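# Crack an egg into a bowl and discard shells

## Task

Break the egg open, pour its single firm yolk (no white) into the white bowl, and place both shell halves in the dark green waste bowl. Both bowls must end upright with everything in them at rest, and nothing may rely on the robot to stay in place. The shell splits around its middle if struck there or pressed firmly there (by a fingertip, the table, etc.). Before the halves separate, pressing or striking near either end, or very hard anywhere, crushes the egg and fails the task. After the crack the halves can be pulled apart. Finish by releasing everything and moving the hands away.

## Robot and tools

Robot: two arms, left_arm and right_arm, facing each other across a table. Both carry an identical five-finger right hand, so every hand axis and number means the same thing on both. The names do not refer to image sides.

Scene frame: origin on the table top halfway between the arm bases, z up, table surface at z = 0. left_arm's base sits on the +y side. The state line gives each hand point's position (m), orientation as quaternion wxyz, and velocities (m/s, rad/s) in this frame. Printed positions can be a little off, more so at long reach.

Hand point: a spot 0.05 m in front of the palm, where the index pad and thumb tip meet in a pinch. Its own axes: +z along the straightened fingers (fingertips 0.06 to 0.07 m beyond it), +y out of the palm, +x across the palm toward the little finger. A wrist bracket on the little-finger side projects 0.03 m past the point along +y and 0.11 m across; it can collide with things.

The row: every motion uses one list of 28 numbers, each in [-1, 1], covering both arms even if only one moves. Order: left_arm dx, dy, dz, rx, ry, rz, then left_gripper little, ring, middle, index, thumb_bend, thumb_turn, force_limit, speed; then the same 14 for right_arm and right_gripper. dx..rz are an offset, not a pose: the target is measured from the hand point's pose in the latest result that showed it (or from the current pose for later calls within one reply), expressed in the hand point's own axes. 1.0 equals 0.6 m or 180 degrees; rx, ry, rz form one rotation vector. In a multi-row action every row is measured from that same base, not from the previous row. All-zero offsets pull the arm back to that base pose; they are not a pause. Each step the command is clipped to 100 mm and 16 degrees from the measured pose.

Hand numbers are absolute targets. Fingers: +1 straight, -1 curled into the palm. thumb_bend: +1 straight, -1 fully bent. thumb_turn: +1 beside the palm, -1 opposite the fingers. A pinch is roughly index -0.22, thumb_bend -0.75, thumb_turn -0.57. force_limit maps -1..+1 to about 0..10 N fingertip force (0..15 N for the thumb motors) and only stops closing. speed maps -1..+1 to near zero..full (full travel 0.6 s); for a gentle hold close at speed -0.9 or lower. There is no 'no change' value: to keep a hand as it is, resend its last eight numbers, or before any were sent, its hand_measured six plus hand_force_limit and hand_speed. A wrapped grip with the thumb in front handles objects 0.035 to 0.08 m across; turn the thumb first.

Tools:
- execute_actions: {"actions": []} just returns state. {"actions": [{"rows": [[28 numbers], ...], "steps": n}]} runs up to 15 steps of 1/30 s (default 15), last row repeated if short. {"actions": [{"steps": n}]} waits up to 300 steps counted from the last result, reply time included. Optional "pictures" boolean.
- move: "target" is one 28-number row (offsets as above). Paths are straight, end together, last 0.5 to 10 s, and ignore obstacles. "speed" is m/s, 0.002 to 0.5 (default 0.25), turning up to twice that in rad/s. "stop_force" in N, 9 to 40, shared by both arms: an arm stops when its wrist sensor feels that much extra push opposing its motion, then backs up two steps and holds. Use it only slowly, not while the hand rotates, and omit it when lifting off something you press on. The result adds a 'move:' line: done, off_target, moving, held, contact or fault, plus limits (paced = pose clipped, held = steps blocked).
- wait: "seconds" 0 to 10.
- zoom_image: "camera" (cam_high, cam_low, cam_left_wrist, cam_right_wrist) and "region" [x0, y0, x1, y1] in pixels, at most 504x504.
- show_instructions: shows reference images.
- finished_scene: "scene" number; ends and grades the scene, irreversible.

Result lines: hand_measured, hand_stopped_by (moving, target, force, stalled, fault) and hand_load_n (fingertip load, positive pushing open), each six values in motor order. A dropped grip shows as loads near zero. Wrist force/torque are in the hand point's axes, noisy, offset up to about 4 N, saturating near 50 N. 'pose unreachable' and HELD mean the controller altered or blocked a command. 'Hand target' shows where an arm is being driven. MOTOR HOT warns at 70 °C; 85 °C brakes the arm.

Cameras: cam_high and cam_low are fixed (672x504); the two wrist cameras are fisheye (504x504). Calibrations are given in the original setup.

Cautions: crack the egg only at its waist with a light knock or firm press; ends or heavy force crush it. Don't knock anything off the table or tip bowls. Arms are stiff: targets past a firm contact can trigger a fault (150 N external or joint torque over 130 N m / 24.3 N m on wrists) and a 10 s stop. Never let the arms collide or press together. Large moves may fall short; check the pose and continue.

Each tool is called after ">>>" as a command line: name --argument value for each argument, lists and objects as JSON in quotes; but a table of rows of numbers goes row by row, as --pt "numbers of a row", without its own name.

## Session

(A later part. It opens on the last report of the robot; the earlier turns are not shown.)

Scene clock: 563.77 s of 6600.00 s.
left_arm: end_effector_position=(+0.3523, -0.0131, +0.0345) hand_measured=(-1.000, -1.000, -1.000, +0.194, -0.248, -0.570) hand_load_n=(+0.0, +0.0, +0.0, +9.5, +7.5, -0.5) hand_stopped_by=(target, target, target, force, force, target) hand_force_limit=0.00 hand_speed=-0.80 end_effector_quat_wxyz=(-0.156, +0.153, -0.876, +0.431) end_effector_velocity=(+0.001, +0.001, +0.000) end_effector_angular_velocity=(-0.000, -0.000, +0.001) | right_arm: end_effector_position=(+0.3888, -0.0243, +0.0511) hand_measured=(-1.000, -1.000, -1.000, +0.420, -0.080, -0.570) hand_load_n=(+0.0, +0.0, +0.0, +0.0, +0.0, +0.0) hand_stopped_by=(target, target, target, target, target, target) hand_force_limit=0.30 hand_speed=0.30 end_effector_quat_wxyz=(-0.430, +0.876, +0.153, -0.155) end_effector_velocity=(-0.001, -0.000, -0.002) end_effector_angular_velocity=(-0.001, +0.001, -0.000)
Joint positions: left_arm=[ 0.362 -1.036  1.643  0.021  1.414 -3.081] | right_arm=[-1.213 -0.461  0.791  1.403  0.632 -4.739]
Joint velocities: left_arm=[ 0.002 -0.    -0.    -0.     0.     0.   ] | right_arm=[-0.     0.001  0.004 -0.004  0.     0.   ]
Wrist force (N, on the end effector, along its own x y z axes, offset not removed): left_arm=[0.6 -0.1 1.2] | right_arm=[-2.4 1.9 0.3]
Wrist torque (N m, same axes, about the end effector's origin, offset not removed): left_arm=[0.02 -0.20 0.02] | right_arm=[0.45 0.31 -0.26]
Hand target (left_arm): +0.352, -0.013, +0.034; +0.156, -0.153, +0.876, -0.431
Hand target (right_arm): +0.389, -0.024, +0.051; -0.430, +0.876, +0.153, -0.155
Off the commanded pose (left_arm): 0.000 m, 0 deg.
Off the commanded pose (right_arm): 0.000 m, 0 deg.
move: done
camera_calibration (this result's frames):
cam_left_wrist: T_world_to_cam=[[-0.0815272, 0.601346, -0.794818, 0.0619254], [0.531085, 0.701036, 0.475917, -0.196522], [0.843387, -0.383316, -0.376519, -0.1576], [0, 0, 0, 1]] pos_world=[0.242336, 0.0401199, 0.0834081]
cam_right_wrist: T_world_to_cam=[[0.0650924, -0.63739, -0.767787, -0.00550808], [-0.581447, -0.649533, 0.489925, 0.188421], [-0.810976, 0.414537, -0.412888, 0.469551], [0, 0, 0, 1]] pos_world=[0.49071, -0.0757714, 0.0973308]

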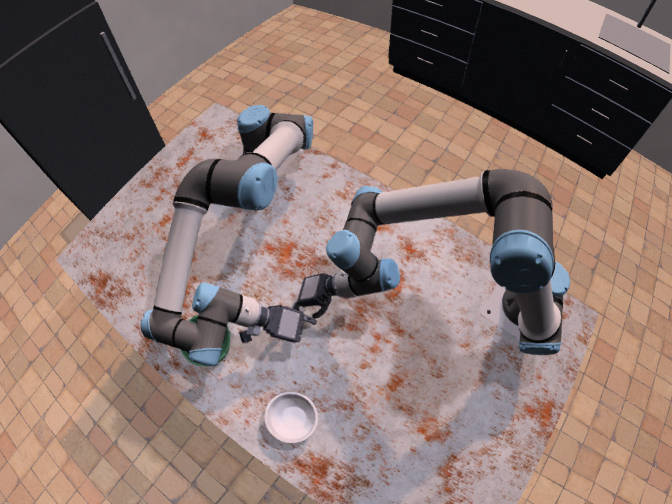

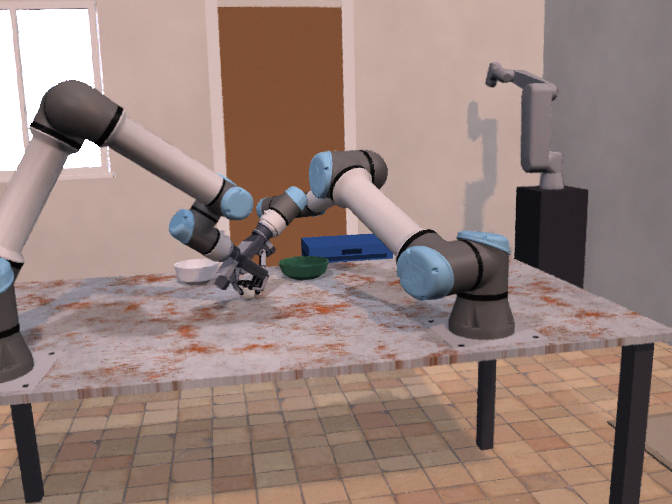

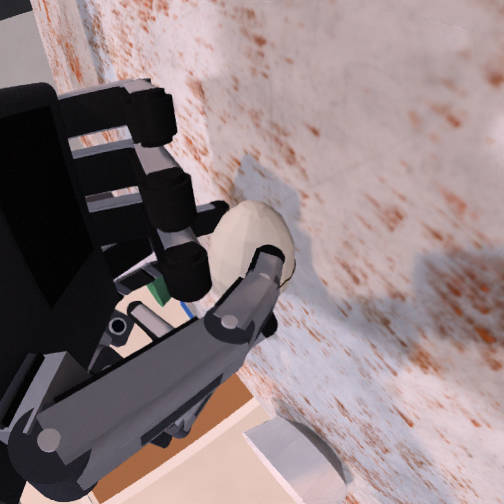

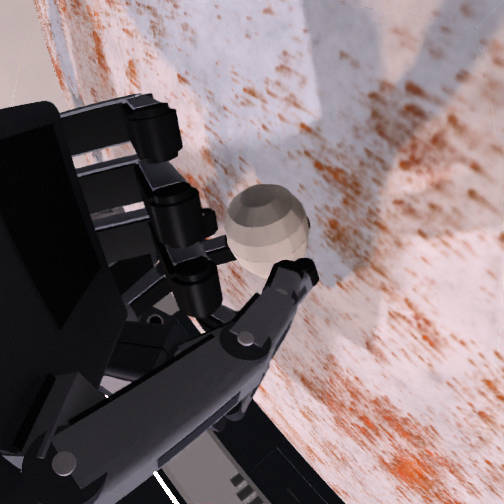

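>>> move --target '[0,0,0,0,0,0,-1,-1,-1,0.0,-0.6,-0.57,0.0,-0.8,0.011,0.0167,0.0202,0,0,0,-1,-1,-1,0.42,-0.08,-0.57,0.3,0.3]' --speed 0.03

Scene clock: 603.27 s of 6600.00 s.
left_arm: end_effector_position=(+0.3523, -0.0131, +0.0345) hand_measured=(-1.000, -1.000, -1.000, +0.194, -0.248, -0.570) hand_load_n=(+0.0, +0.0, +0.0, +9.5, +7.5, -0.5) hand_stopped_by=(target, target, target, force, force, target) hand_force_limit=0.00 hand_speed=-0.80 end_effector_quat_wxyz=(-0.156, +0.153, -0.876, +0.431) end_effector_velocity=(+0.001, -0.001, +0.001) end_effector_angular_velocity=(-0.003, -0.000, +0.001) | right_arm: end_effector_position=(+0.3912, -0.0190, +0.0352) hand_measured=(-1.000, -1.000, -1.000, +0.420, -0.080, -0.570) hand_load_n=(+0.0, +0.0, +0.0, +0.0, +0.0, +0.0) hand_stopped_by=(target, target, target, target, target, target) hand_force_limit=0.30 hand_speed=0.30 end_effector_quat_wxyz=(-0.430, +0.876, +0.153, -0.155) end_effector_velocity=(+0.000, +0.001, -0.002) end_effector_angular_velocity=(-0.000, +0.000, -0.000)
Joint positions: left_arm=[ 0.362 -1.036  1.643  0.021  1.414 -3.081] | right_arm=[-1.207 -0.428  0.764  1.389  0.631 -4.729]
Joint velocities: left_arm=[ 0.001  0.    -0.001 -0.002 -0.    -0.001] | right_arm=[ 0.001  0.004 -0.003 -0.002  0.     0.001]
Wrist force (N, on the end effector, along its own x y z axes, offset not removed): left_arm=[0.5 0.7 -0.4] | right_arm=[-1.8 1.0 0.9]
Wrist torque (N m, same axes, about the end effector's origin, offset not removed): left_arm=[0.08 -0.29 0.02] | right_arm=[0.27 0.16 -0.20]
Hand target (left_arm): +0.352, -0.013, +0.034; +0.156, -0.153, +0.876, -0.431
Hand target (right_arm): +0.391, -0.019, +0.035; -0.430, +0.876, +0.153, -0.155
Off the commanded pose (left_arm): 0.000 m, 0 deg.
Off the commanded pose (right_arm): 0.000 m, 0 deg.
After step 90, 35.63 s passed at rest.
move: done
camera_calibration (this result's frames):
cam_left_wrist: T_world_to_cam=[[-0.0815273, 0.601346, -0.794818, 0.0619254], [0.531085, 0.701036, 0.475917, -0.196522], [0.843387, -0.383316, -0.376519, -0.1576], [0, 0, 0, 1]] pos_world=[0.242336, 0.0401199, 0.0834081]
cam_right_wrist: T_world_to_cam=[[0.0650983, -0.637383, -0.767792, -0.0144459], [-0.581466, -0.649529, 0.489907, 0.201083], [-0.810962, 0.414553, -0.4129, 0.462769], [0, 0, 0, 1]] pos_world=[0.493151, -0.0704401, 0.0814736]

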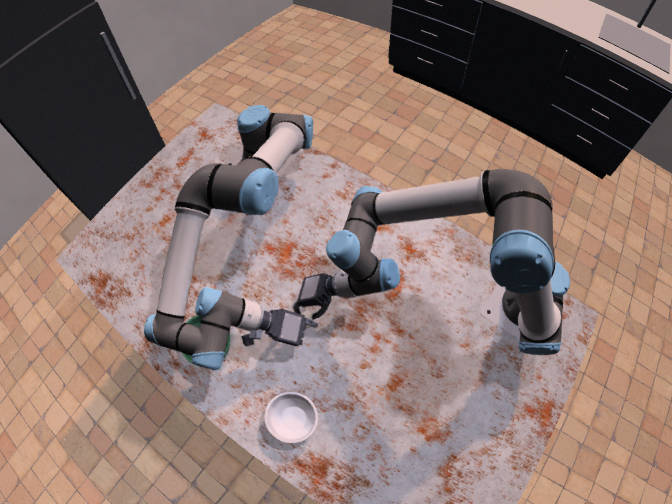

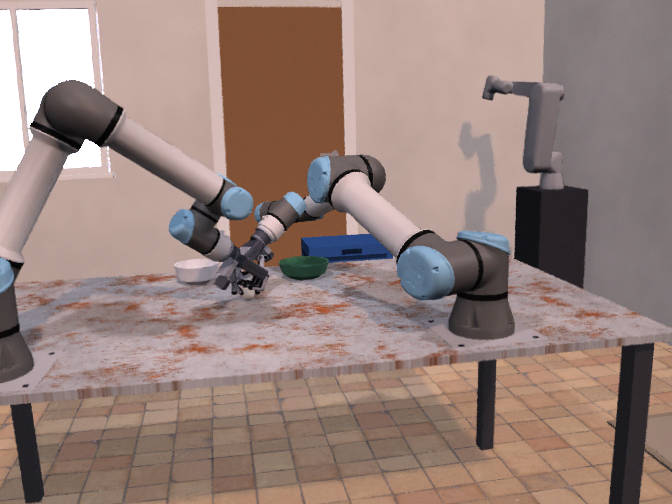

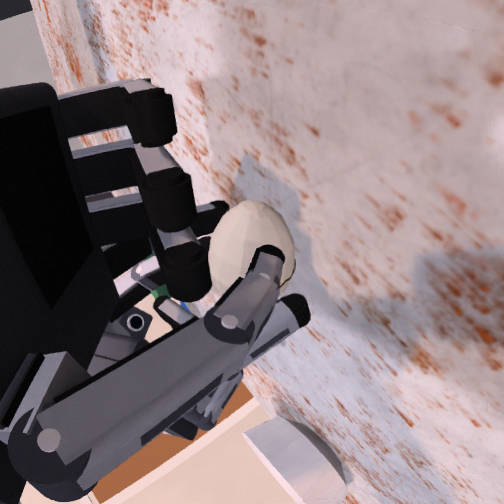

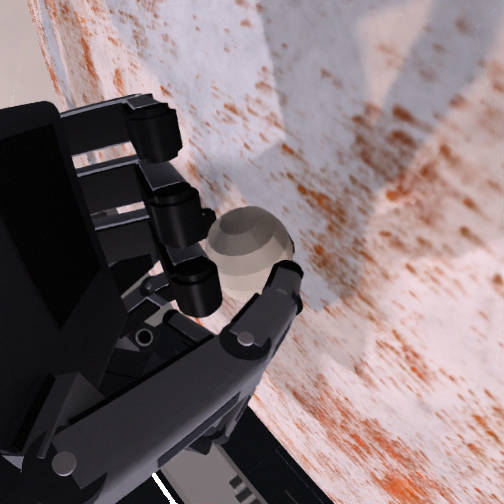

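>>> zoom_image --camera "cam_right_wrist" --region '[175, 180, 325, 330]'

Region (175, 180, 325, 330) of cam_right_wrist's 504x504 image, scaled by 3.360, with more detail than that image has.

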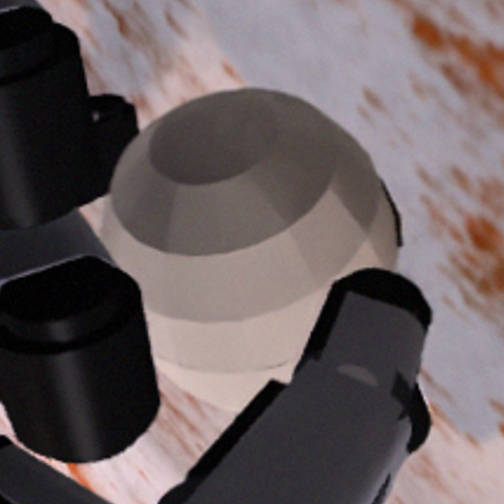

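>>> execute_actions --actions '[{"rows":[[0,0,0,0,0,0,-1,-1,-1,0.0,-0.6,-0.57,0.0,-0.8,0,0,0,0,0,0,-1,-1,-1,0.0,-0.6,-0.57,0.0,-0.8]],"steps":15}]' --pictures false

>>> wait --seconds 0.9

Scene clock: 614.40 s of 6600.00 s.
left_arm: end_effector_position=(+0.3523, -0.0131, +0.0345) hand_measured=(-1.000, -1.000, -1.000, +0.194, -0.248, -0.570) hand_load_n=(+0.0, +0.0, +0.0, +11.5, +5.5, +0.0) hand_stopped_by=(target, target, target, force, force, target) hand_force_limit=0.00 hand_speed=-0.80 end_effector_quat_wxyz=(-0.156, +0.153, -0.876, +0.431) end_effector_velocity=(+0.000, +0.000, -0.000) end_effector_angular_velocity=(+0.001, -0.000, -0.000) | right_arm: end_effector_position=(+0.3912, -0.0189, +0.0352) hand_measured=(-1.000, -1.000, -1.000, +0.300, -0.164, -0.570) hand_load_n=(+0.0, +0.0, +0.0, +5.0, +0.0, +0.0) hand_stopped_by=(target, target, target, force, moving, target) hand_force_limit=0.00 hand_speed=-0.80 end_effector_quat_wxyz=(-0.430, +0.876, +0.153, -0.155) end_effector_velocity=(-0.000, -0.000, -0.000) end_effector_angular_velocity=(-0.000, +0.001, +0.001)
Joint positions: left_arm=[ 0.362 -1.036  1.643  0.021  1.414 -3.081] | right_arm=[-1.207 -0.428  0.764  1.389  0.63  -4.729]
Joint velocities: left_arm=[ 0. -0.  0.  0.  0.  0.] | right_arm=[ 0.     0.     0.001  0.001  0.    -0.002]
Wrist force (N, on the end effector, along its own x y z axes, offset not removed): left_arm=[2.6 -4.1 6.4] | right_arm=[-1.6 -2.4 3.9]
Wrist torque (N m, same axes, about the end effector's origin, offset not removed): left_arm=[-0.22 -0.35 -0.03] | right_arm=[0.34 0.42 -0.24]
Hand target (left_arm): +0.352, -0.013, +0.034; +0.156, -0.153, +0.876, -0.431
Hand target (right_arm): +0.391, -0.019, +0.035; -0.430, +0.876, +0.153, -0.155
Off the commanded pose (left_arm): 0.000 m, 0 deg.
Off the commanded pose (right_arm): 0.000 m, 0 deg.
Steps of this call (steps 1 to 90: nothing new was sent; then 7.63 s passed at rest; steps 91 to 105: all 15 steps of this action). Readings (end_effector_position | what the end effector reports):
91: left_arm (+0.3523, -0.0131, +0.0345) | right_arm (+0.3913, -0.0189, +0.0351) | left_arm hand_measured=(-1.000, -1.000, -1.000, +0.194, -0.248, -0.570) hand_load_n=(+0.0, +0.0, +0.0, +9.5, +7.5, -0.5) hand_stopped_by=(target, target, target, force, force, target) hand_force_limit=0.00 hand_speed=-0.80 | right_arm hand_measured=(-1.000, -1.000, -1.000, +0.420, -0.080, -0.570) hand_load_n=(+0.0, +0.0, +0.0, +0.0, +0.0, +0.0) hand_stopped_by=(target, target, target, moving, moving, target) hand_force_limit=0.00 hand_speed=-0.80
92: left_arm (+0.3523, -0.0131, +0.0345) | right_arm (+0.3913, -0.0189, +0.0351) | left_arm hand_measured=(-1.000, -1.000, -1.000, +0.194, -0.248, -0.570) hand_load_n=(+0.0, +0.0, +0.0, +9.5, +7.5, -0.5) hand_stopped_by=(target, target, target, force, force, target) hand_force_limit=0.00 hand_speed=-0.80 | right_arm hand_measured=(-1.000, -1.000, -1.000, +0.420, -0.080, -0.570) hand_load_n=(+0.0, +0.0, +0.0, +0.0, +0.0, +0.0) hand_stopped_by=(target, target, target, moving, moving, target) hand_force_limit=0.00 hand_speed=-0.80
94: left_arm (+0.3523, -0.0131, +0.0345) | right_arm (+0.3913, -0.0189, +0.0351) | left_arm hand_measured=(-1.000, -1.000, -1.000, +0.194, -0.248, -0.570) hand_load_n=(+0.0, +0.0, +0.0, +9.5, +7.5, -0.5) hand_stopped_by=(target, target, target, force, force, target) hand_force_limit=0.00 hand_speed=-0.80 | right_arm hand_measured=(-1.000, -1.000, -1.000, +0.410, -0.086, -0.570) hand_load_n=(+0.0, +0.0, +0.0, +0.0, +0.0, +0.0) hand_stopped_by=(target, target, target, moving, moving, target) hand_force_limit=0.00 hand_speed=-0.80
98: left_arm (+0.3523, -0.0131, +0.0345) | right_arm (+0.3913, -0.0189, +0.0352) | left_arm hand_measured=(-1.000, -1.000, -1.000, +0.194, -0.248, -0.570) hand_load_n=(+0.0, +0.0, +0.0, +9.5, +7.5, -0.5) hand_stopped_by=(target, target, target, force, force, target) hand_force_limit=0.00 hand_speed=-0.80 | right_arm hand_measured=(-1.000, -1.000, -1.000, +0.366, -0.114, -0.570) hand_load_n=(+0.0, +0.0, +0.0, +0.0, +0.0, +0.0) hand_stopped_by=(target, target, target, moving, moving, target) hand_force_limit=0.00 hand_speed=-0.80
105: the state above

Scene clock: 615.30 s of 6600.00 s.
left_arm: end_effector_position=(+0.3523, -0.0131, +0.0345) hand_measured=(-1.000, -1.000, -1.000, +0.194, -0.248, -0.570) hand_load_n=(+0.0, +0.0, +0.0, +11.5, +5.5, +0.0) hand_stopped_by=(target, target, target, force, force, target) hand_force_limit=0.00 hand_speed=-0.80 end_effector_quat_wxyz=(-0.156, +0.153, -0.876, +0.431) end_effector_velocity=(-0.001, -0.000, +0.000) end_effector_angular_velocity=(+0.002, -0.001, -0.002) | right_arm: end_effector_position=(+0.3912, -0.0190, +0.0353) hand_measured=(-1.000, -1.000, -1.000, +0.300, -0.352, -0.570) hand_load_n=(+0.0, +0.0, +0.0, +5.0, +0.0, +0.0) hand_stopped_by=(target, target, target, force, moving, target) hand_force_limit=0.00 hand_speed=-0.80 end_effector_quat_wxyz=(-0.430, +0.876, +0.153, -0.155) end_effector_velocity=(+0.001, +0.000, -0.000) end_effector_angular_velocity=(+0.001, -0.003, +0.002)
Joint positions: left_arm=[ 0.362 -1.036  1.643  0.021  1.414 -3.081] | right_arm=[-1.207 -0.428  0.764  1.389  0.631 -4.729]
Joint velocities: left_arm=[-0.001  0.    -0.     0.001  0.     0.002] | right_arm=[ 0.     0.001 -0.001 -0.001  0.    -0.002]
Wrist force (N, on the end effector, along its own x y z axes, offset not removed): left_arm=[1.2 -1.9 6.5] | right_arm=[-1.3 -1.5 5.4]
Wrist torque (N m, same axes, about the end effector's origin, offset not removed): left_arm=[0.16 -0.26 0.04] | right_arm=[0.36 0.36 -0.15]
Hand target (left_arm): +0.352, -0.013, +0.034; +0.156, -0.153, +0.876, -0.431
Hand target (right_arm): +0.391, -0.019, +0.035; -0.430, +0.876, +0.153, -0.155
Off the commanded pose (left_arm): 0.000 m, 0 deg.
Off the commanded pose (right_arm): 0.000 m, 0 deg.
Steps of this call (steps 1 to 27: nothing new was sent). Readings (end_effector_position | what the end effector reports):
1: left_arm (+0.3523, -0.0131, +0.0345) | right_arm (+0.3912, -0.0189, +0.0353) | left_arm hand_measured=(-1.000, -1.000, -1.000, +0.194, -0.248, -0.570) hand_load_n=(+0.0, +0.0, +0.0, +11.5, +5.5, +0.0) hand_stopped_by=(target, target, target, force, force, target) hand_force_limit=0.00 hand_speed=-0.80 | right_arm hand_measured=(-1.000, -1.000, -1.000, +0.300, -0.170, -0.570) hand_load_n=(+0.0, +0.0, +0.0, +5.0, +0.0, +0.0) hand_stopped_by=(target, target, target, force, moving, target) hand_force_limit=0.00 hand_speed=-0.80
2: left_arm (+0.3523, -0.0131, +0.0345) | right_arm (+0.3912, -0.0189, +0.0353) | left_arm hand_measured=(-1.000, -1.000, -1.000, +0.194, -0.248, -0.570) hand_load_n=(+0.0, +0.0, +0.0, +11.5, +5.5, +0.0) hand_stopped_by=(target, target, target, force, force, target) hand_force_limit=0.00 hand_speed=-0.80 | right_arm hand_measured=(-1.000, -1.000, -1.000, +0.300, -0.178, -0.570) hand_load_n=(+0.0, +0.0, +0.0, +5.0, +0.0, +0.0) hand_stopped_by=(target, target, target, force, moving, target) hand_force_limit=0.00 hand_speed=-0.80
4: left_arm (+0.3523, -0.0131, +0.0345) | right_arm (+0.3912, -0.0189, +0.0353) | left_arm hand_measured=(-1.000, -1.000, -1.000, +0.194, -0.248, -0.570) hand_load_n=(+0.0, +0.0, +0.0, +11.5, +5.5, +0.0) hand_stopped_by=(target, target, target, force, force, target) hand_force_limit=0.00 hand_speed=-0.80 | right_arm hand_measured=(-1.000, -1.000, -1.000, +0.300, -0.192, -0.570) hand_load_n=(+0.0, +0.0, +0.0, +5.0, +0.0, +0.0) hand_stopped_by=(target, target, target, force, moving, target) hand_force_limit=0.00 hand_speed=-0.80
8: left_arm (+0.3523, -0.0131, +0.0345) | right_arm (+0.3912, -0.0189, +0.0353) | left_arm hand_measured=(-1.000, -1.000, -1.000, +0.194, -0.248, -0.570) hand_load_n=(+0.0, +0.0, +0.0, +11.5, +5.5, +0.0) hand_stopped_by=(target, target, target, force, force, target) hand_force_limit=0.00 hand_speed=-0.80 | right_arm hand_measured=(-1.000, -1.000, -1.000, +0.300, -0.220, -0.570) hand_load_n=(+0.0, +0.0, +0.0, +5.0, +0.0, +0.0) hand_stopped_by=(target, target, target, force, moving, target) hand_force_limit=0.00 hand_speed=-0.80
27: the state above
camera_calibration (this result's frames):
cam_left_wrist: T_world_to_cam=[[-0.0815139, 0.601306, -0.79485, 0.0619341], [0.531077, 0.70106, 0.475891, -0.196513], [0.843394, -0.383335, -0.376486, -0.157611], [0, 0, 0, 1]] pos_world=[0.24234, 0.0401088, 0.0834091]
cam_right_wrist: T_world_to_cam=[[0.0651137, -0.637344, -0.767824, -0.0144187], [-0.581424, -0.649581, 0.489888, 0.201066], [-0.810991, 0.414533, -0.412864, 0.462741], [0, 0, 0, 1]] pos_world=[0.493122, -0.0704025, 0.0814782]

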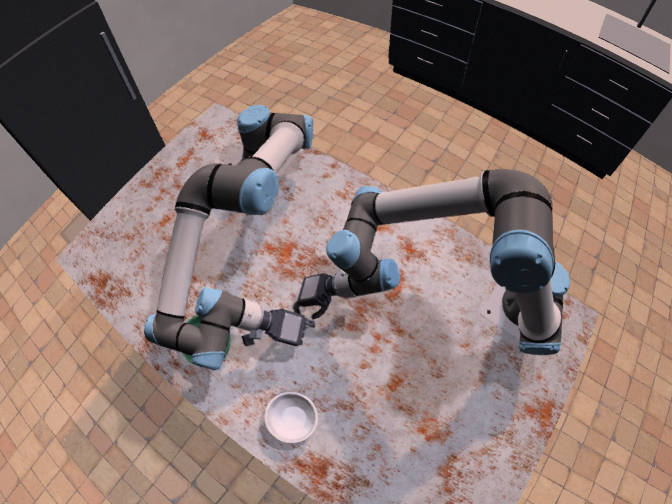

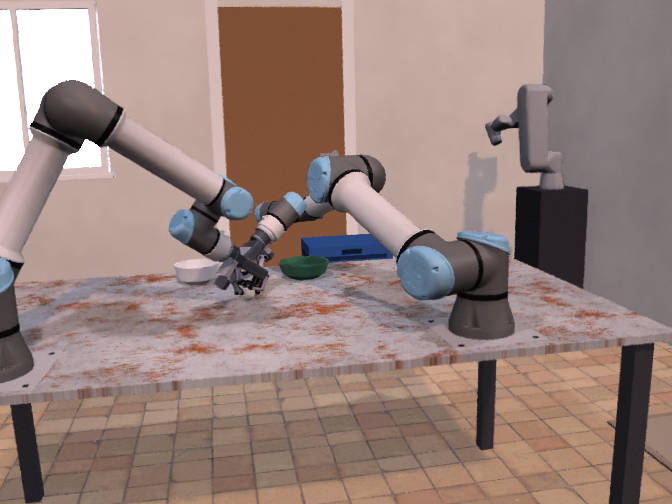

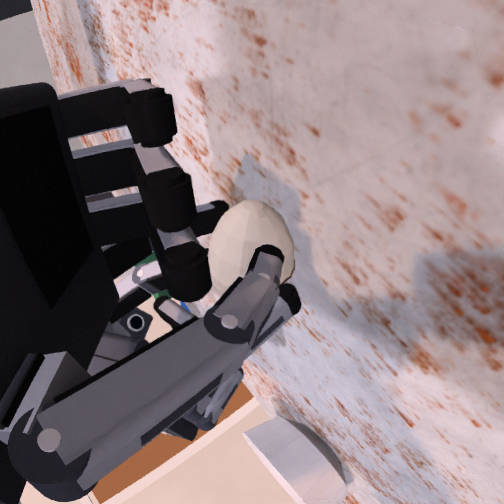

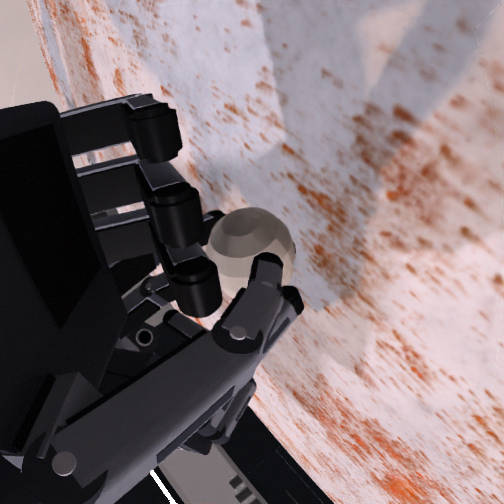

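>>> execute_actions --actions '[]'

Scene clock: 626.07 s of 6600.00 s.
left_arm: end_effector_position=(+0.3523, -0.0131, +0.0345) hand_measured=(-1.000, -1.000, -1.000, +0.194, -0.248, -0.570) hand_load_n=(+0.0, +0.0, +0.0, +10.0, +7.0, -1.0) hand_stopped_by=(target, target, target, force, force, target) hand_force_limit=0.00 hand_speed=-0.80 end_effector_quat_wxyz=(-0.156, +0.153, -0.876, +0.431) end_effector_velocity=(+0.002, +0.001, -0.000) end_effector_angular_velocity=(-0.001, -0.000, +0.003) | right_arm: end_effector_position=(+0.3912, -0.0190, +0.0352) hand_measured=(-1.000, -1.000, -1.000, +0.302, -0.488, -0.570) hand_load_n=(+0.0, +0.0, +0.0, +11.0, +7.5, -0.5) hand_stopped_by=(target, target, target, force, force, target) hand_force_limit=0.00 hand_speed=-0.80 end_effector_quat_wxyz=(-0.430, +0.876, +0.153, -0.155) end_effector_velocity=(+0.000, +0.000, +0.001) end_effector_angular_velocity=(+0.001, -0.002, +0.000)
Joint positions: left_arm=[ 0.362 -1.036  1.643  0.021  1.414 -3.081] | right_arm=[-1.207 -0.428  0.764  1.389  0.631 -4.729]
Joint velocities: left_arm=[ 0.003  0.     0.001 -0.002 -0.    -0.   ] | right_arm=[ 0.    -0.001 -0.001  0.     0.    -0.001]
Wrist force (N, on the end effector, along its own x y z axes, offset not removed): left_arm=[-0.1 -2.9 1.1] | right_arm=[-2.5 0.5 3.4]
Wrist torque (N m, same axes, about the end effector's origin, offset not removed): left_arm=[-0.15 -0.25 -0.15] | right_arm=[0.21 0.25 -0.20]
Hand target (left_arm): +0.352, -0.013, +0.034; +0.156, -0.153, +0.876, -0.431
Hand target (right_arm): +0.391, -0.019, +0.035; -0.430, +0.876, +0.153, -0.155
Off the commanded pose (left_arm): 0.000 m, 0 deg.
Off the commanded pose (right_arm): 0.000 m, 0 deg.
Steps of this call (steps 1 to 90: nothing new was sent; then 7.77 s passed at rest). Readings (end_effector_position | what the end effector reports):
1: left_arm (+0.3523, -0.0131, +0.0345) | right_arm (+0.3912, -0.0190, +0.0352) | left_arm hand_measured=(-1.000, -1.000, -1.000, +0.194, -0.248, -0.570) hand_load_n=(+0.0, +0.0, +0.0, +11.5, +5.5, +0.0) hand_stopped_by=(target, target, target, force, force, target) hand_force_limit=0.00 hand_speed=-0.80 | right_arm hand_measured=(-1.000, -1.000, -1.000, +0.300, -0.360, -0.570) hand_load_n=(+0.0, +0.0, +0.0, +5.0, +0.0, +0.0) hand_stopped_by=(target, target, target, force, moving, target) hand_force_limit=0.00 hand_speed=-0.80
2: left_arm (+0.3523, -0.0131, +0.0345) | right_arm (+0.3912, -0.0190, +0.0352) | left_arm hand_measured=(-1.000, -1.000, -1.000, +0.194, -0.248, -0.570) hand_load_n=(+0.0, +0.0, +0.0, +11.5, +5.5, +0.0) hand_stopped_by=(target, target, target, force, force, target) hand_force_limit=0.00 hand_speed=-0.80 | right_arm hand_measured=(-1.000, -1.000, -1.000, +0.300, -0.366, -0.570) hand_load_n=(+0.0, +0.0, +0.0, +5.0, +0.0, +0.0) hand_stopped_by=(target, target, target, force, moving, target) hand_force_limit=0.00 hand_speed=-0.80
4: left_arm (+0.3523, -0.0131, +0.0345) | right_arm (+0.3912, -0.0190, +0.0352) | left_arm hand_measured=(-1.000, -1.000, -1.000, +0.194, -0.248, -0.570) hand_load_n=(+0.0, +0.0, +0.0, +11.5, +6.0, +0.0) hand_stopped_by=(target, target, target, force, force, target) hand_force_limit=0.00 hand_speed=-0.80 | right_arm hand_measured=(-1.000, -1.000, -1.000, +0.300, -0.380, -0.570) hand_load_n=(+0.0, +0.0, +0.0, +5.5, +1.0, +0.0) hand_stopped_by=(target, target, target, force, moving, target) hand_force_limit=0.00 hand_speed=-0.80
8: left_arm (+0.3523, -0.0131, +0.0345) | right_arm (+0.3912, -0.0190, +0.0352) | left_arm hand_measured=(-1.000, -1.000, -1.000, +0.194, -0.248, -0.570) hand_load_n=(+0.0, +0.0, +0.0, +11.0, +6.0, +0.0) hand_stopped_by=(target, target, target, force, force, target) hand_force_limit=0.00 hand_speed=-0.80 | right_arm hand_measured=(-1.000, -1.000, -1.000, +0.300, -0.406, -0.570) hand_load_n=(+0.0, +0.0, +0.0, +6.5, +2.0, +0.0) hand_stopped_by=(target, target, target, force, moving, target) hand_force_limit=0.00 hand_speed=-0.80
90: the state above
camera_calibration (this result's frames):
cam_left_wrist: T_world_to_cam=[[-0.0815312, 0.601358, -0.794809, 0.0619228], [0.531087, 0.70103, 0.475925, -0.196524], [0.843386, -0.38331, -0.376529, -0.157597], [0, 0, 0, 1]] pos_world=[0.242335, 0.0401231, 0.0834078]
cam_right_wrist: T_world_to_cam=[[0.0651083, -0.63741, -0.767769, -0.0144612], [-0.581467, -0.649515, 0.489925, 0.201082], [-0.810961, 0.414534, -0.412922, 0.462769], [0, 0, 0, 1]] pos_world=[0.493152, -0.0704459, 0.0814698]

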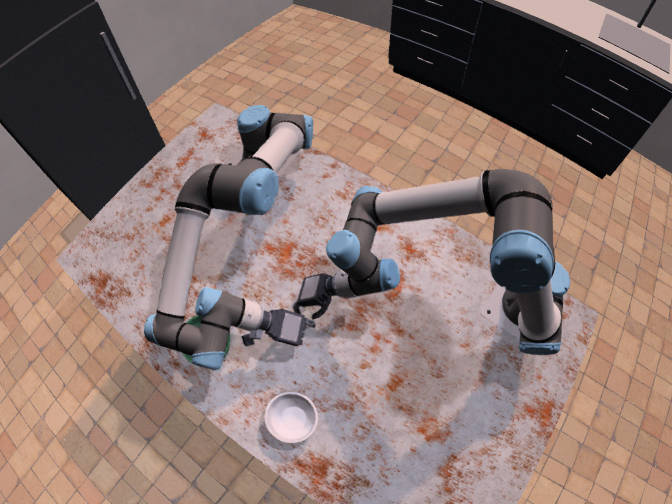

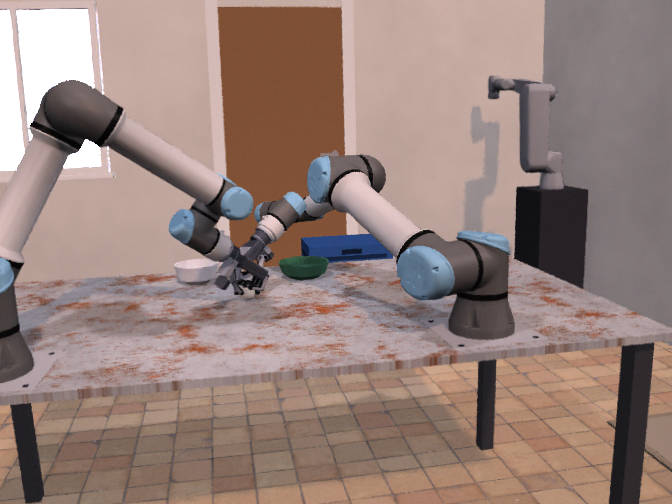

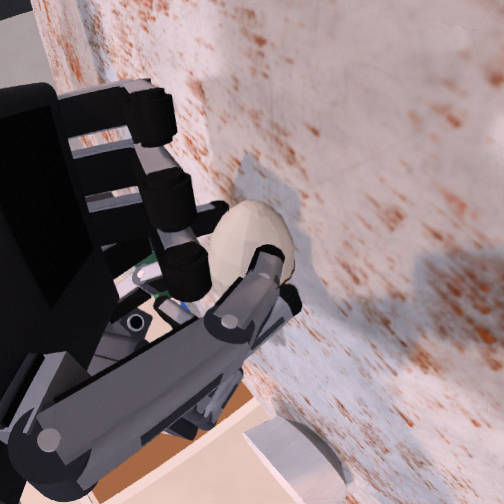

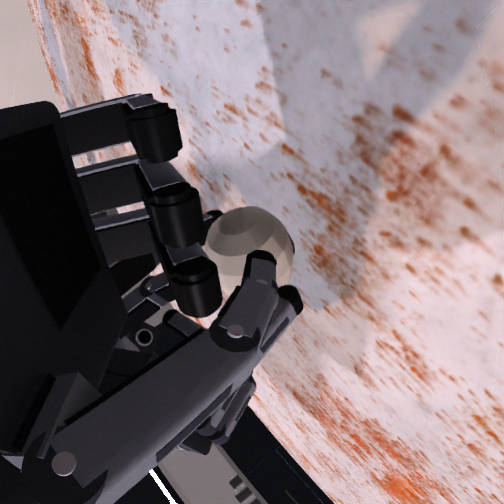

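>>> move --target '[0.0165,-0.0018,-0.0014,0,0,0,-1,-1,-1,0.0,-0.6,-0.57,0.0,-0.8,0.025,-0.0029,-0.002,0,0,0,-1,-1,-1,0.0,-0.6,-0.57,0.0,-0.8]' --speed 0.02

Scene clock: 640.43 s of 6600.00 s.
left_arm: end_effector_position=(+0.3432, -0.0171, +0.0344) hand_measured=(-1.000, -1.000, -1.000, +0.194, -0.248, -0.570) hand_load_n=(+0.0, +0.0, +0.0, +9.0, +7.5, -0.5) hand_stopped_by=(target, target, target, force, force, target) hand_force_limit=0.00 hand_speed=-0.80 end_effector_quat_wxyz=(-0.156, +0.153, -0.876, +0.431) end_effector_velocity=(-0.000, +0.001, -0.000) end_effector_angular_velocity=(+0.002, +0.000, +0.001) | right_arm: end_effector_position=(+0.4050, -0.0128, +0.0353) hand_measured=(-1.000, -1.000, -1.000, +0.302, -0.488, -0.570) hand_load_n=(+0.0, +0.0, +0.0, +10.0, +7.0, -1.0) hand_stopped_by=(target, target, target, force, force, target) hand_force_limit=0.00 hand_speed=-0.80 end_effector_quat_wxyz=(-0.430, +0.876, +0.153, -0.155) end_effector_velocity=(+0.001, +0.001, -0.000) end_effector_angular_velocity=(+0.001, -0.001, +0.003)
Joint positions: left_arm=[ 0.341 -1.039  1.648  0.021  1.397 -3.094] | right_arm=[-1.206 -0.376  0.658  1.443  0.63  -4.729]
Joint velocities: left_arm=[-0.001 -0.     0.001  0.001 -0.001 -0.   ] | right_arm=[ 0.001  0.007 -0.012  0.008 -0.    -0.005]
Wrist force (N, on the end effector, along its own x y z axes, offset not removed): left_arm=[-0.3 1.4 0.5] | right_arm=[-2.6 0.9 0.7]
Wrist torque (N m, same axes, about the end effector's origin, offset not removed): left_arm=[0.27 -0.20 -0.09] | right_arm=[0.23 0.34 -0.25]
Hand target (left_arm): +0.343, -0.017, +0.034; +0.156, -0.153, +0.876, -0.431
Hand target (right_arm): +0.405, -0.013, +0.035; -0.430, +0.876, +0.153, -0.155
Off the commanded pose (left_arm): 0.000 m, 0 deg.
Off the commanded pose (right_arm): 0.000 m, 0 deg.
After step 90, 10.33 s passed at rest.
move: done
camera_calibration (this result's frames):
cam_left_wrist: T_world_to_cam=[[-0.0815419, 0.601361, -0.794805, 0.063554], [0.531099, 0.701025, 0.475918, -0.188868], [0.843377, -0.383313, -0.376546, -0.151471], [0, 0, 0, 1]] pos_world=[0.233237, 0.036121, 0.0833628]
cam_right_wrist: T_world_to_cam=[[0.0648779, -0.637393, -0.767803, -0.0113002], [-0.581598, -0.649384, 0.489943, 0.213117], [-0.810885, 0.414766, -0.412837, 0.471363], [0, 0, 0, 1]] pos_world=[0.506903, -0.0643132, 0.0815045]

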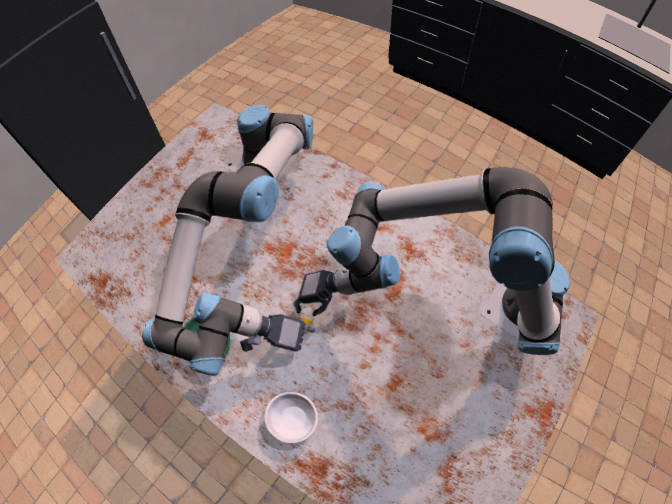

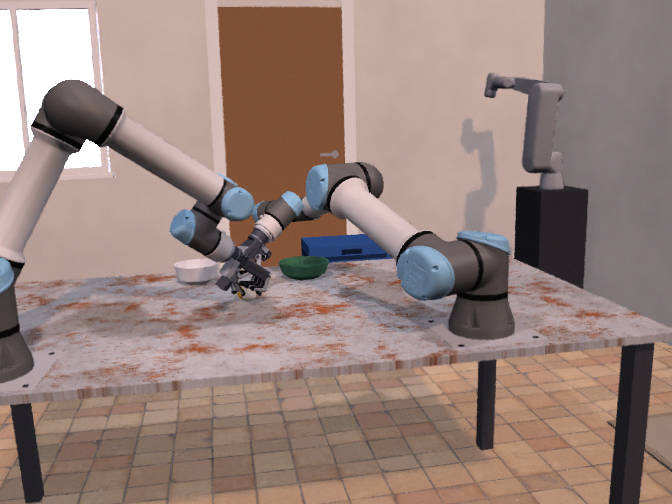

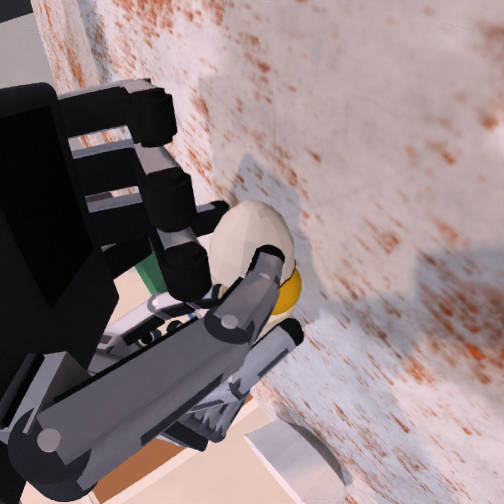

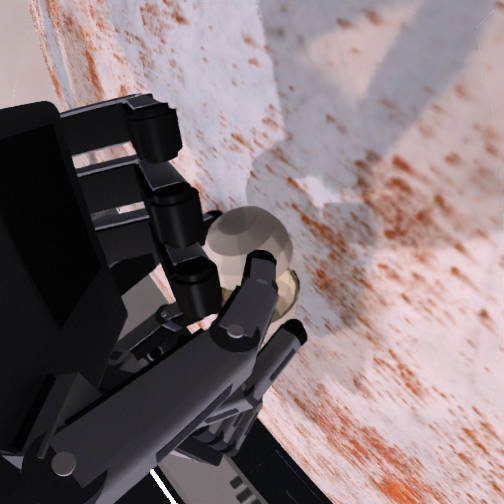

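>>> execute_actions --actions '[]'

Scene clock: 659.13 s of 6600.00 s.
left_arm: end_effector_position=(+0.3431, -0.0171, +0.0344) hand_measured=(-1.000, -1.000, -1.000, +0.194, -0.248, -0.570) hand_load_n=(+0.0, +0.0, +0.0, +9.0, +7.5, -0.5) hand_stopped_by=(target, target, target, force, force, target) hand_force_limit=0.00 hand_speed=-0.80 end_effector_quat_wxyz=(-0.156, +0.153, -0.876, +0.431) end_effector_velocity=(-0.001, +0.000, -0.000) end_effector_angular_velocity=(+0.002, +0.000, -0.001) | right_arm: end_effector_position=(+0.4051, -0.0128, +0.0353) hand_measured=(-1.000, -1.000, -1.000, +0.302, -0.488, -0.570) hand_load_n=(+0.0, +0.0, +0.0, +10.0, +7.0, -1.0) hand_stopped_by=(target, target, target, force, force, target) hand_force_limit=0.00 hand_speed=-0.80 end_effector_quat_wxyz=(-0.430, +0.876, +0.153, -0.155) end_effector_velocity=(+0.000, -0.000, +0.000) end_effector_angular_velocity=(+0.000, +0.000, -0.000)
Joint positions: left_arm=[ 0.341 -1.039  1.648  0.021  1.397 -3.094] | right_arm=[-1.206 -0.376  0.657  1.443  0.631 -4.729]
Joint velocities: left_arm=[-0.001 -0.     0.001  0.001  0.     0.   ] | right_arm=[-0.     0.    -0.001  0.001 -0.    -0.   ]
Wrist force (N, on the end effector, along its own x y z axes, offset not removed): left_arm=[1.8 -2.4 0.9] | right_arm=[-2.8 1.4 0.8]
Wrist torque (N m, same axes, about the end effector's origin, offset not removed): left_arm=[-0.47 -0.48 -0.14] | right_arm=[0.29 0.35 -0.25]
Hand target (left_arm): +0.343, -0.017, +0.034; +0.156, -0.153, +0.876, -0.431
Hand target (right_arm): +0.405, -0.013, +0.035; -0.430, +0.876, +0.153, -0.155
Off the commanded pose (left_arm): 0.000 m, 0 deg.
Off the commanded pose (right_arm): 0.000 m, 0 deg.
Steps of this call (steps 1 to 90: nothing new was sent; then 15.70 s passed at rest). Readings (end_effector_position | what the end effector reports):
1: left_arm (+0.3431, -0.0171, +0.0344) | right_arm (+0.4050, -0.0128, +0.0353) | left_arm hand_measured=(-1.000, -1.000, -1.000, +0.194, -0.248, -0.570) hand_load_n=(+0.0, +0.0, +0.0, +9.0, +7.5, -0.5) hand_stopped_by=(target, target, target, force, force, target) hand_force_limit=0.00 hand_speed=-0.80 | right_arm hand_measured=(-1.000, -1.000, -1.000, +0.302, -0.488, -0.570) hand_load_n=(+0.0, +0.0, +0.0, +10.0, +7.0, -1.0) hand_stopped_by=(target, target, target, force, force, target) hand_force_limit=0.00 hand_speed=-0.80
2: left_arm (+0.3431, -0.0171, +0.0344) | right_arm (+0.4051, -0.0128, +0.0353) | left_arm hand_measured=(-1.000, -1.000, -1.000, +0.194, -0.248, -0.570) hand_load_n=(+0.0, +0.0, +0.0, +9.0, +7.5, -0.5) hand_stopped_by=(target, target, target, force, force, target) hand_force_limit=0.00 hand_speed=-0.80 | right_arm hand_measured=(-1.000, -1.000, -1.000, +0.302, -0.488, -0.570) hand_load_n=(+0.0, +0.0, +0.0, +10.0, +7.0, -1.0) hand_stopped_by=(target, target, target, force, force, target) hand_force_limit=0.00 hand_speed=-0.80
4: left_arm (+0.3431, -0.0171, +0.0344) | right_arm (+0.4051, -0.0128, +0.0353) | left_arm hand_measured=(-1.000, -1.000, -1.000, +0.194, -0.248, -0.570) hand_load_n=(+0.0, +0.0, +0.0, +9.0, +7.5, -0.5) hand_stopped_by=(target, target, target, force, force, target) hand_force_limit=0.00 hand_speed=-0.80 | right_arm hand_measured=(-1.000, -1.000, -1.000, +0.302, -0.488, -0.570) hand_load_n=(+0.0, +0.0, +0.0, +10.0, +7.0, -1.0) hand_stopped_by=(target, target, target, force, force, target) hand_force_limit=0.00 hand_speed=-0.80
8: left_arm (+0.3431, -0.0171, +0.0344) | right_arm (+0.4051, -0.0128, +0.0353) | left_arm hand_measured=(-1.000, -1.000, -1.000, +0.194, -0.248, -0.570) hand_load_n=(+0.0, +0.0, +0.0, +9.0, +7.5, -0.5) hand_stopped_by=(target, target, target, force, force, target) hand_force_limit=0.00 hand_speed=-0.80 | right_arm hand_measured=(-1.000, -1.000, -1.000, +0.302, -0.488, -0.570) hand_load_n=(+0.0, +0.0, +0.0, +10.0, +7.0, -1.0) hand_stopped_by=(target, target, target, force, force, target) hand_force_limit=0.00 hand_speed=-0.80
90: the state above
camera_calibration (this result's frames):
cam_left_wrist: T_world_to_cam=[[-0.0815434, 0.601362, -0.794804, 0.0635639], [0.531094, 0.701027, 0.475921, -0.188817], [0.84338, -0.383308, -0.376544, -0.151433], [0, 0, 0, 1]] pos_world=[0.233179, 0.0360956, 0.0833616]
cam_right_wrist: T_world_to_cam=[[0.0651078, -0.637407, -0.767772, -0.0113779], [-0.58148, -0.64951, 0.489915, 0.213168], [-0.810951, 0.414547, -0.412927, 0.471425], [0, 0, 0, 1]] pos_world=[0.506996, -0.0642248, 0.0814939]

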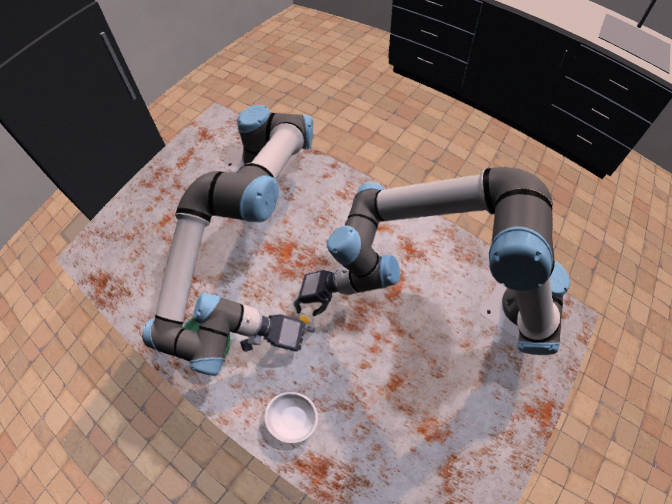

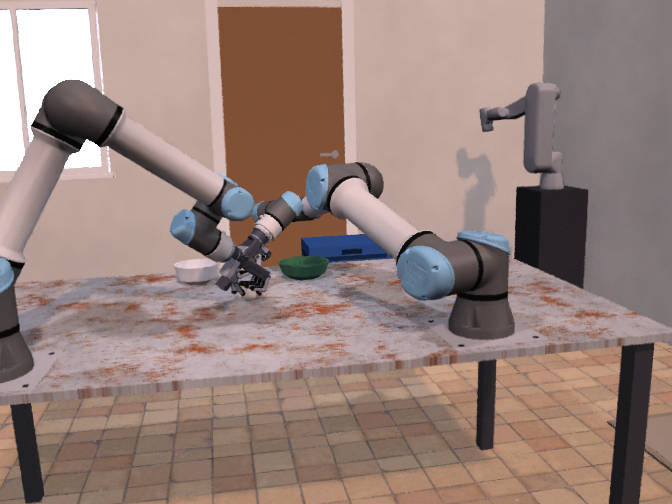

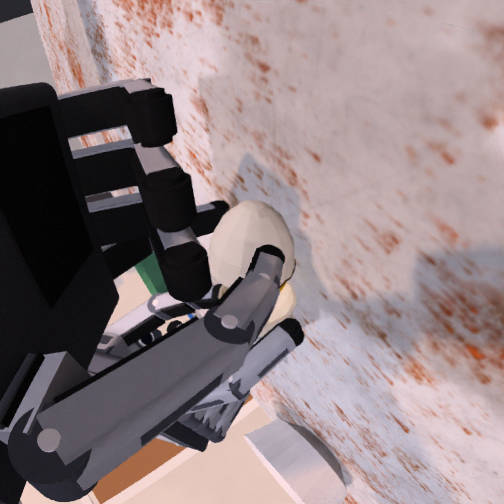

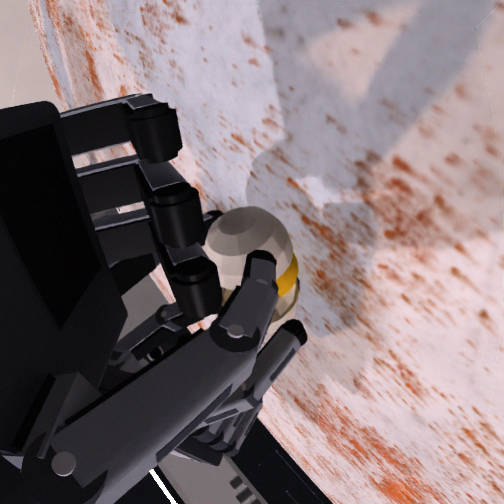

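>>> move --target '[0.066,-0.0075,-0.0054,0,0,0,-1,-1,-1,0.0,-0.6,-0.57,0.0,-0.8,0,0,0,0,0,0,-1,-1,-1,0.0,-0.6,-0.57,0.0,-0.8]' --speed 0.04

Scene clock: 665.27 s of 6600.00 s.
left_arm: end_effector_position=(+0.3067, -0.0334, +0.0343) hand_measured=(-1.000, -1.000, -1.000, +0.194, -0.248, -0.570) hand_load_n=(+0.0, +0.0, +0.0, +9.0, +7.5, -0.5) hand_stopped_by=(target, target, target, force, force, target) hand_force_limit=0.00 hand_speed=-0.80 end_effector_quat_wxyz=(-0.156, +0.153, -0.876, +0.431) end_effector_velocity=(-0.001, -0.001, +0.000) end_effector_angular_velocity=(-0.000, -0.001, +0.001) | right_arm: end_effector_position=(+0.4051, -0.0128, +0.0353) hand_measured=(-1.000, -1.000, -1.000, +0.302, -0.488, -0.570) hand_load_n=(+0.0, +0.0, +0.0, +10.0, +7.0, -1.0) hand_stopped_by=(target, target, target, force, force, target) hand_force_limit=0.00 hand_speed=-0.80 end_effector_quat_wxyz=(-0.430, +0.876, +0.153, -0.155) end_effector_velocity=(-0.000, +0.000, -0.001) end_effector_angular_velocity=(+0.000, +0.000, +0.001)
Joint positions: left_arm=[ 0.258 -1.045  1.662  0.024  1.33  -3.144] | right_arm=[-1.206 -0.376  0.657  1.443  0.631 -4.729]
Joint velocities: left_arm=[-0.002 -0.    -0.001  0.001 -0.003 -0.001] | right_arm=[ 0.     0.001 -0.    -0.    -0.    -0.001]
Wrist force (N, on the end effector, along its own x y z axes, offset not removed): left_arm=[-0.8 -0.9 1.6] | right_arm=[-2.1 1.6 1.4]
Wrist torque (N m, same axes, about the end effector's origin, offset not removed): left_arm=[-0.19 -0.03 -0.27] | right_arm=[0.27 0.21 -0.16]
Hand target (left_arm): +0.307, -0.033, +0.034; +0.156, -0.153, +0.876, -0.431
Hand target (right_arm): +0.405, -0.013, +0.035; -0.430, +0.876, +0.153, -0.155
Off the commanded pose (left_arm): 0.000 m, 0 deg.
Off the commanded pose (right_arm): 0.000 m, 0 deg.
After step 90, 1.80 s passed at rest.
move: done
camera_calibration (this result's frames):
cam_left_wrist: T_world_to_cam=[[-0.0815894, 0.601381, -0.794786, 0.0702824], [0.531134, 0.70101, 0.475901, -0.158029], [0.84335, -0.383309, -0.376609, -0.126955], [0, 0, 0, 1]] pos_world=[0.196736, 0.0198507, 0.0832534]
cam_right_wrist: T_world_to_cam=[[0.0651079, -0.637407, -0.767772, -0.0113781], [-0.58148, -0.64951, 0.489915, 0.213169], [-0.810951, 0.414547, -0.412928, 0.471425], [0, 0, 0, 1]] pos_world=[0.506996, -0.0642248, 0.0814939]

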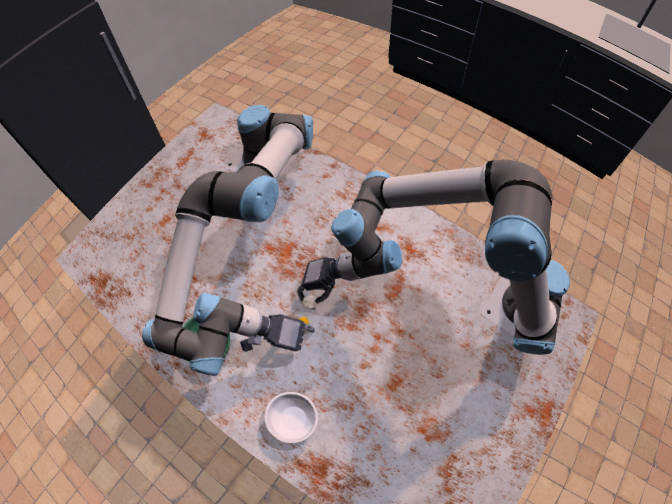

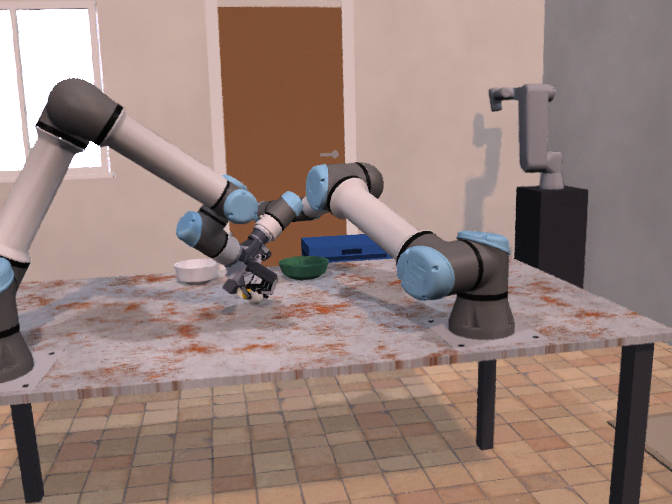

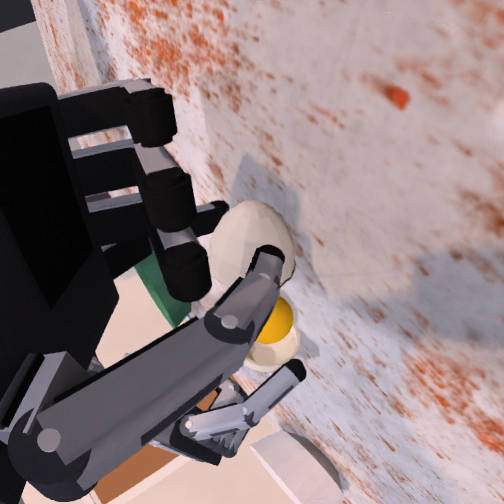

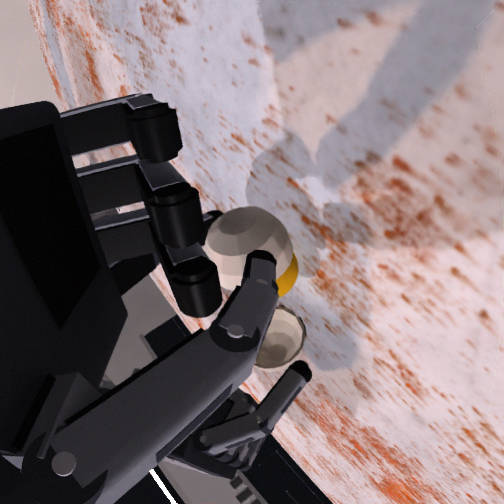

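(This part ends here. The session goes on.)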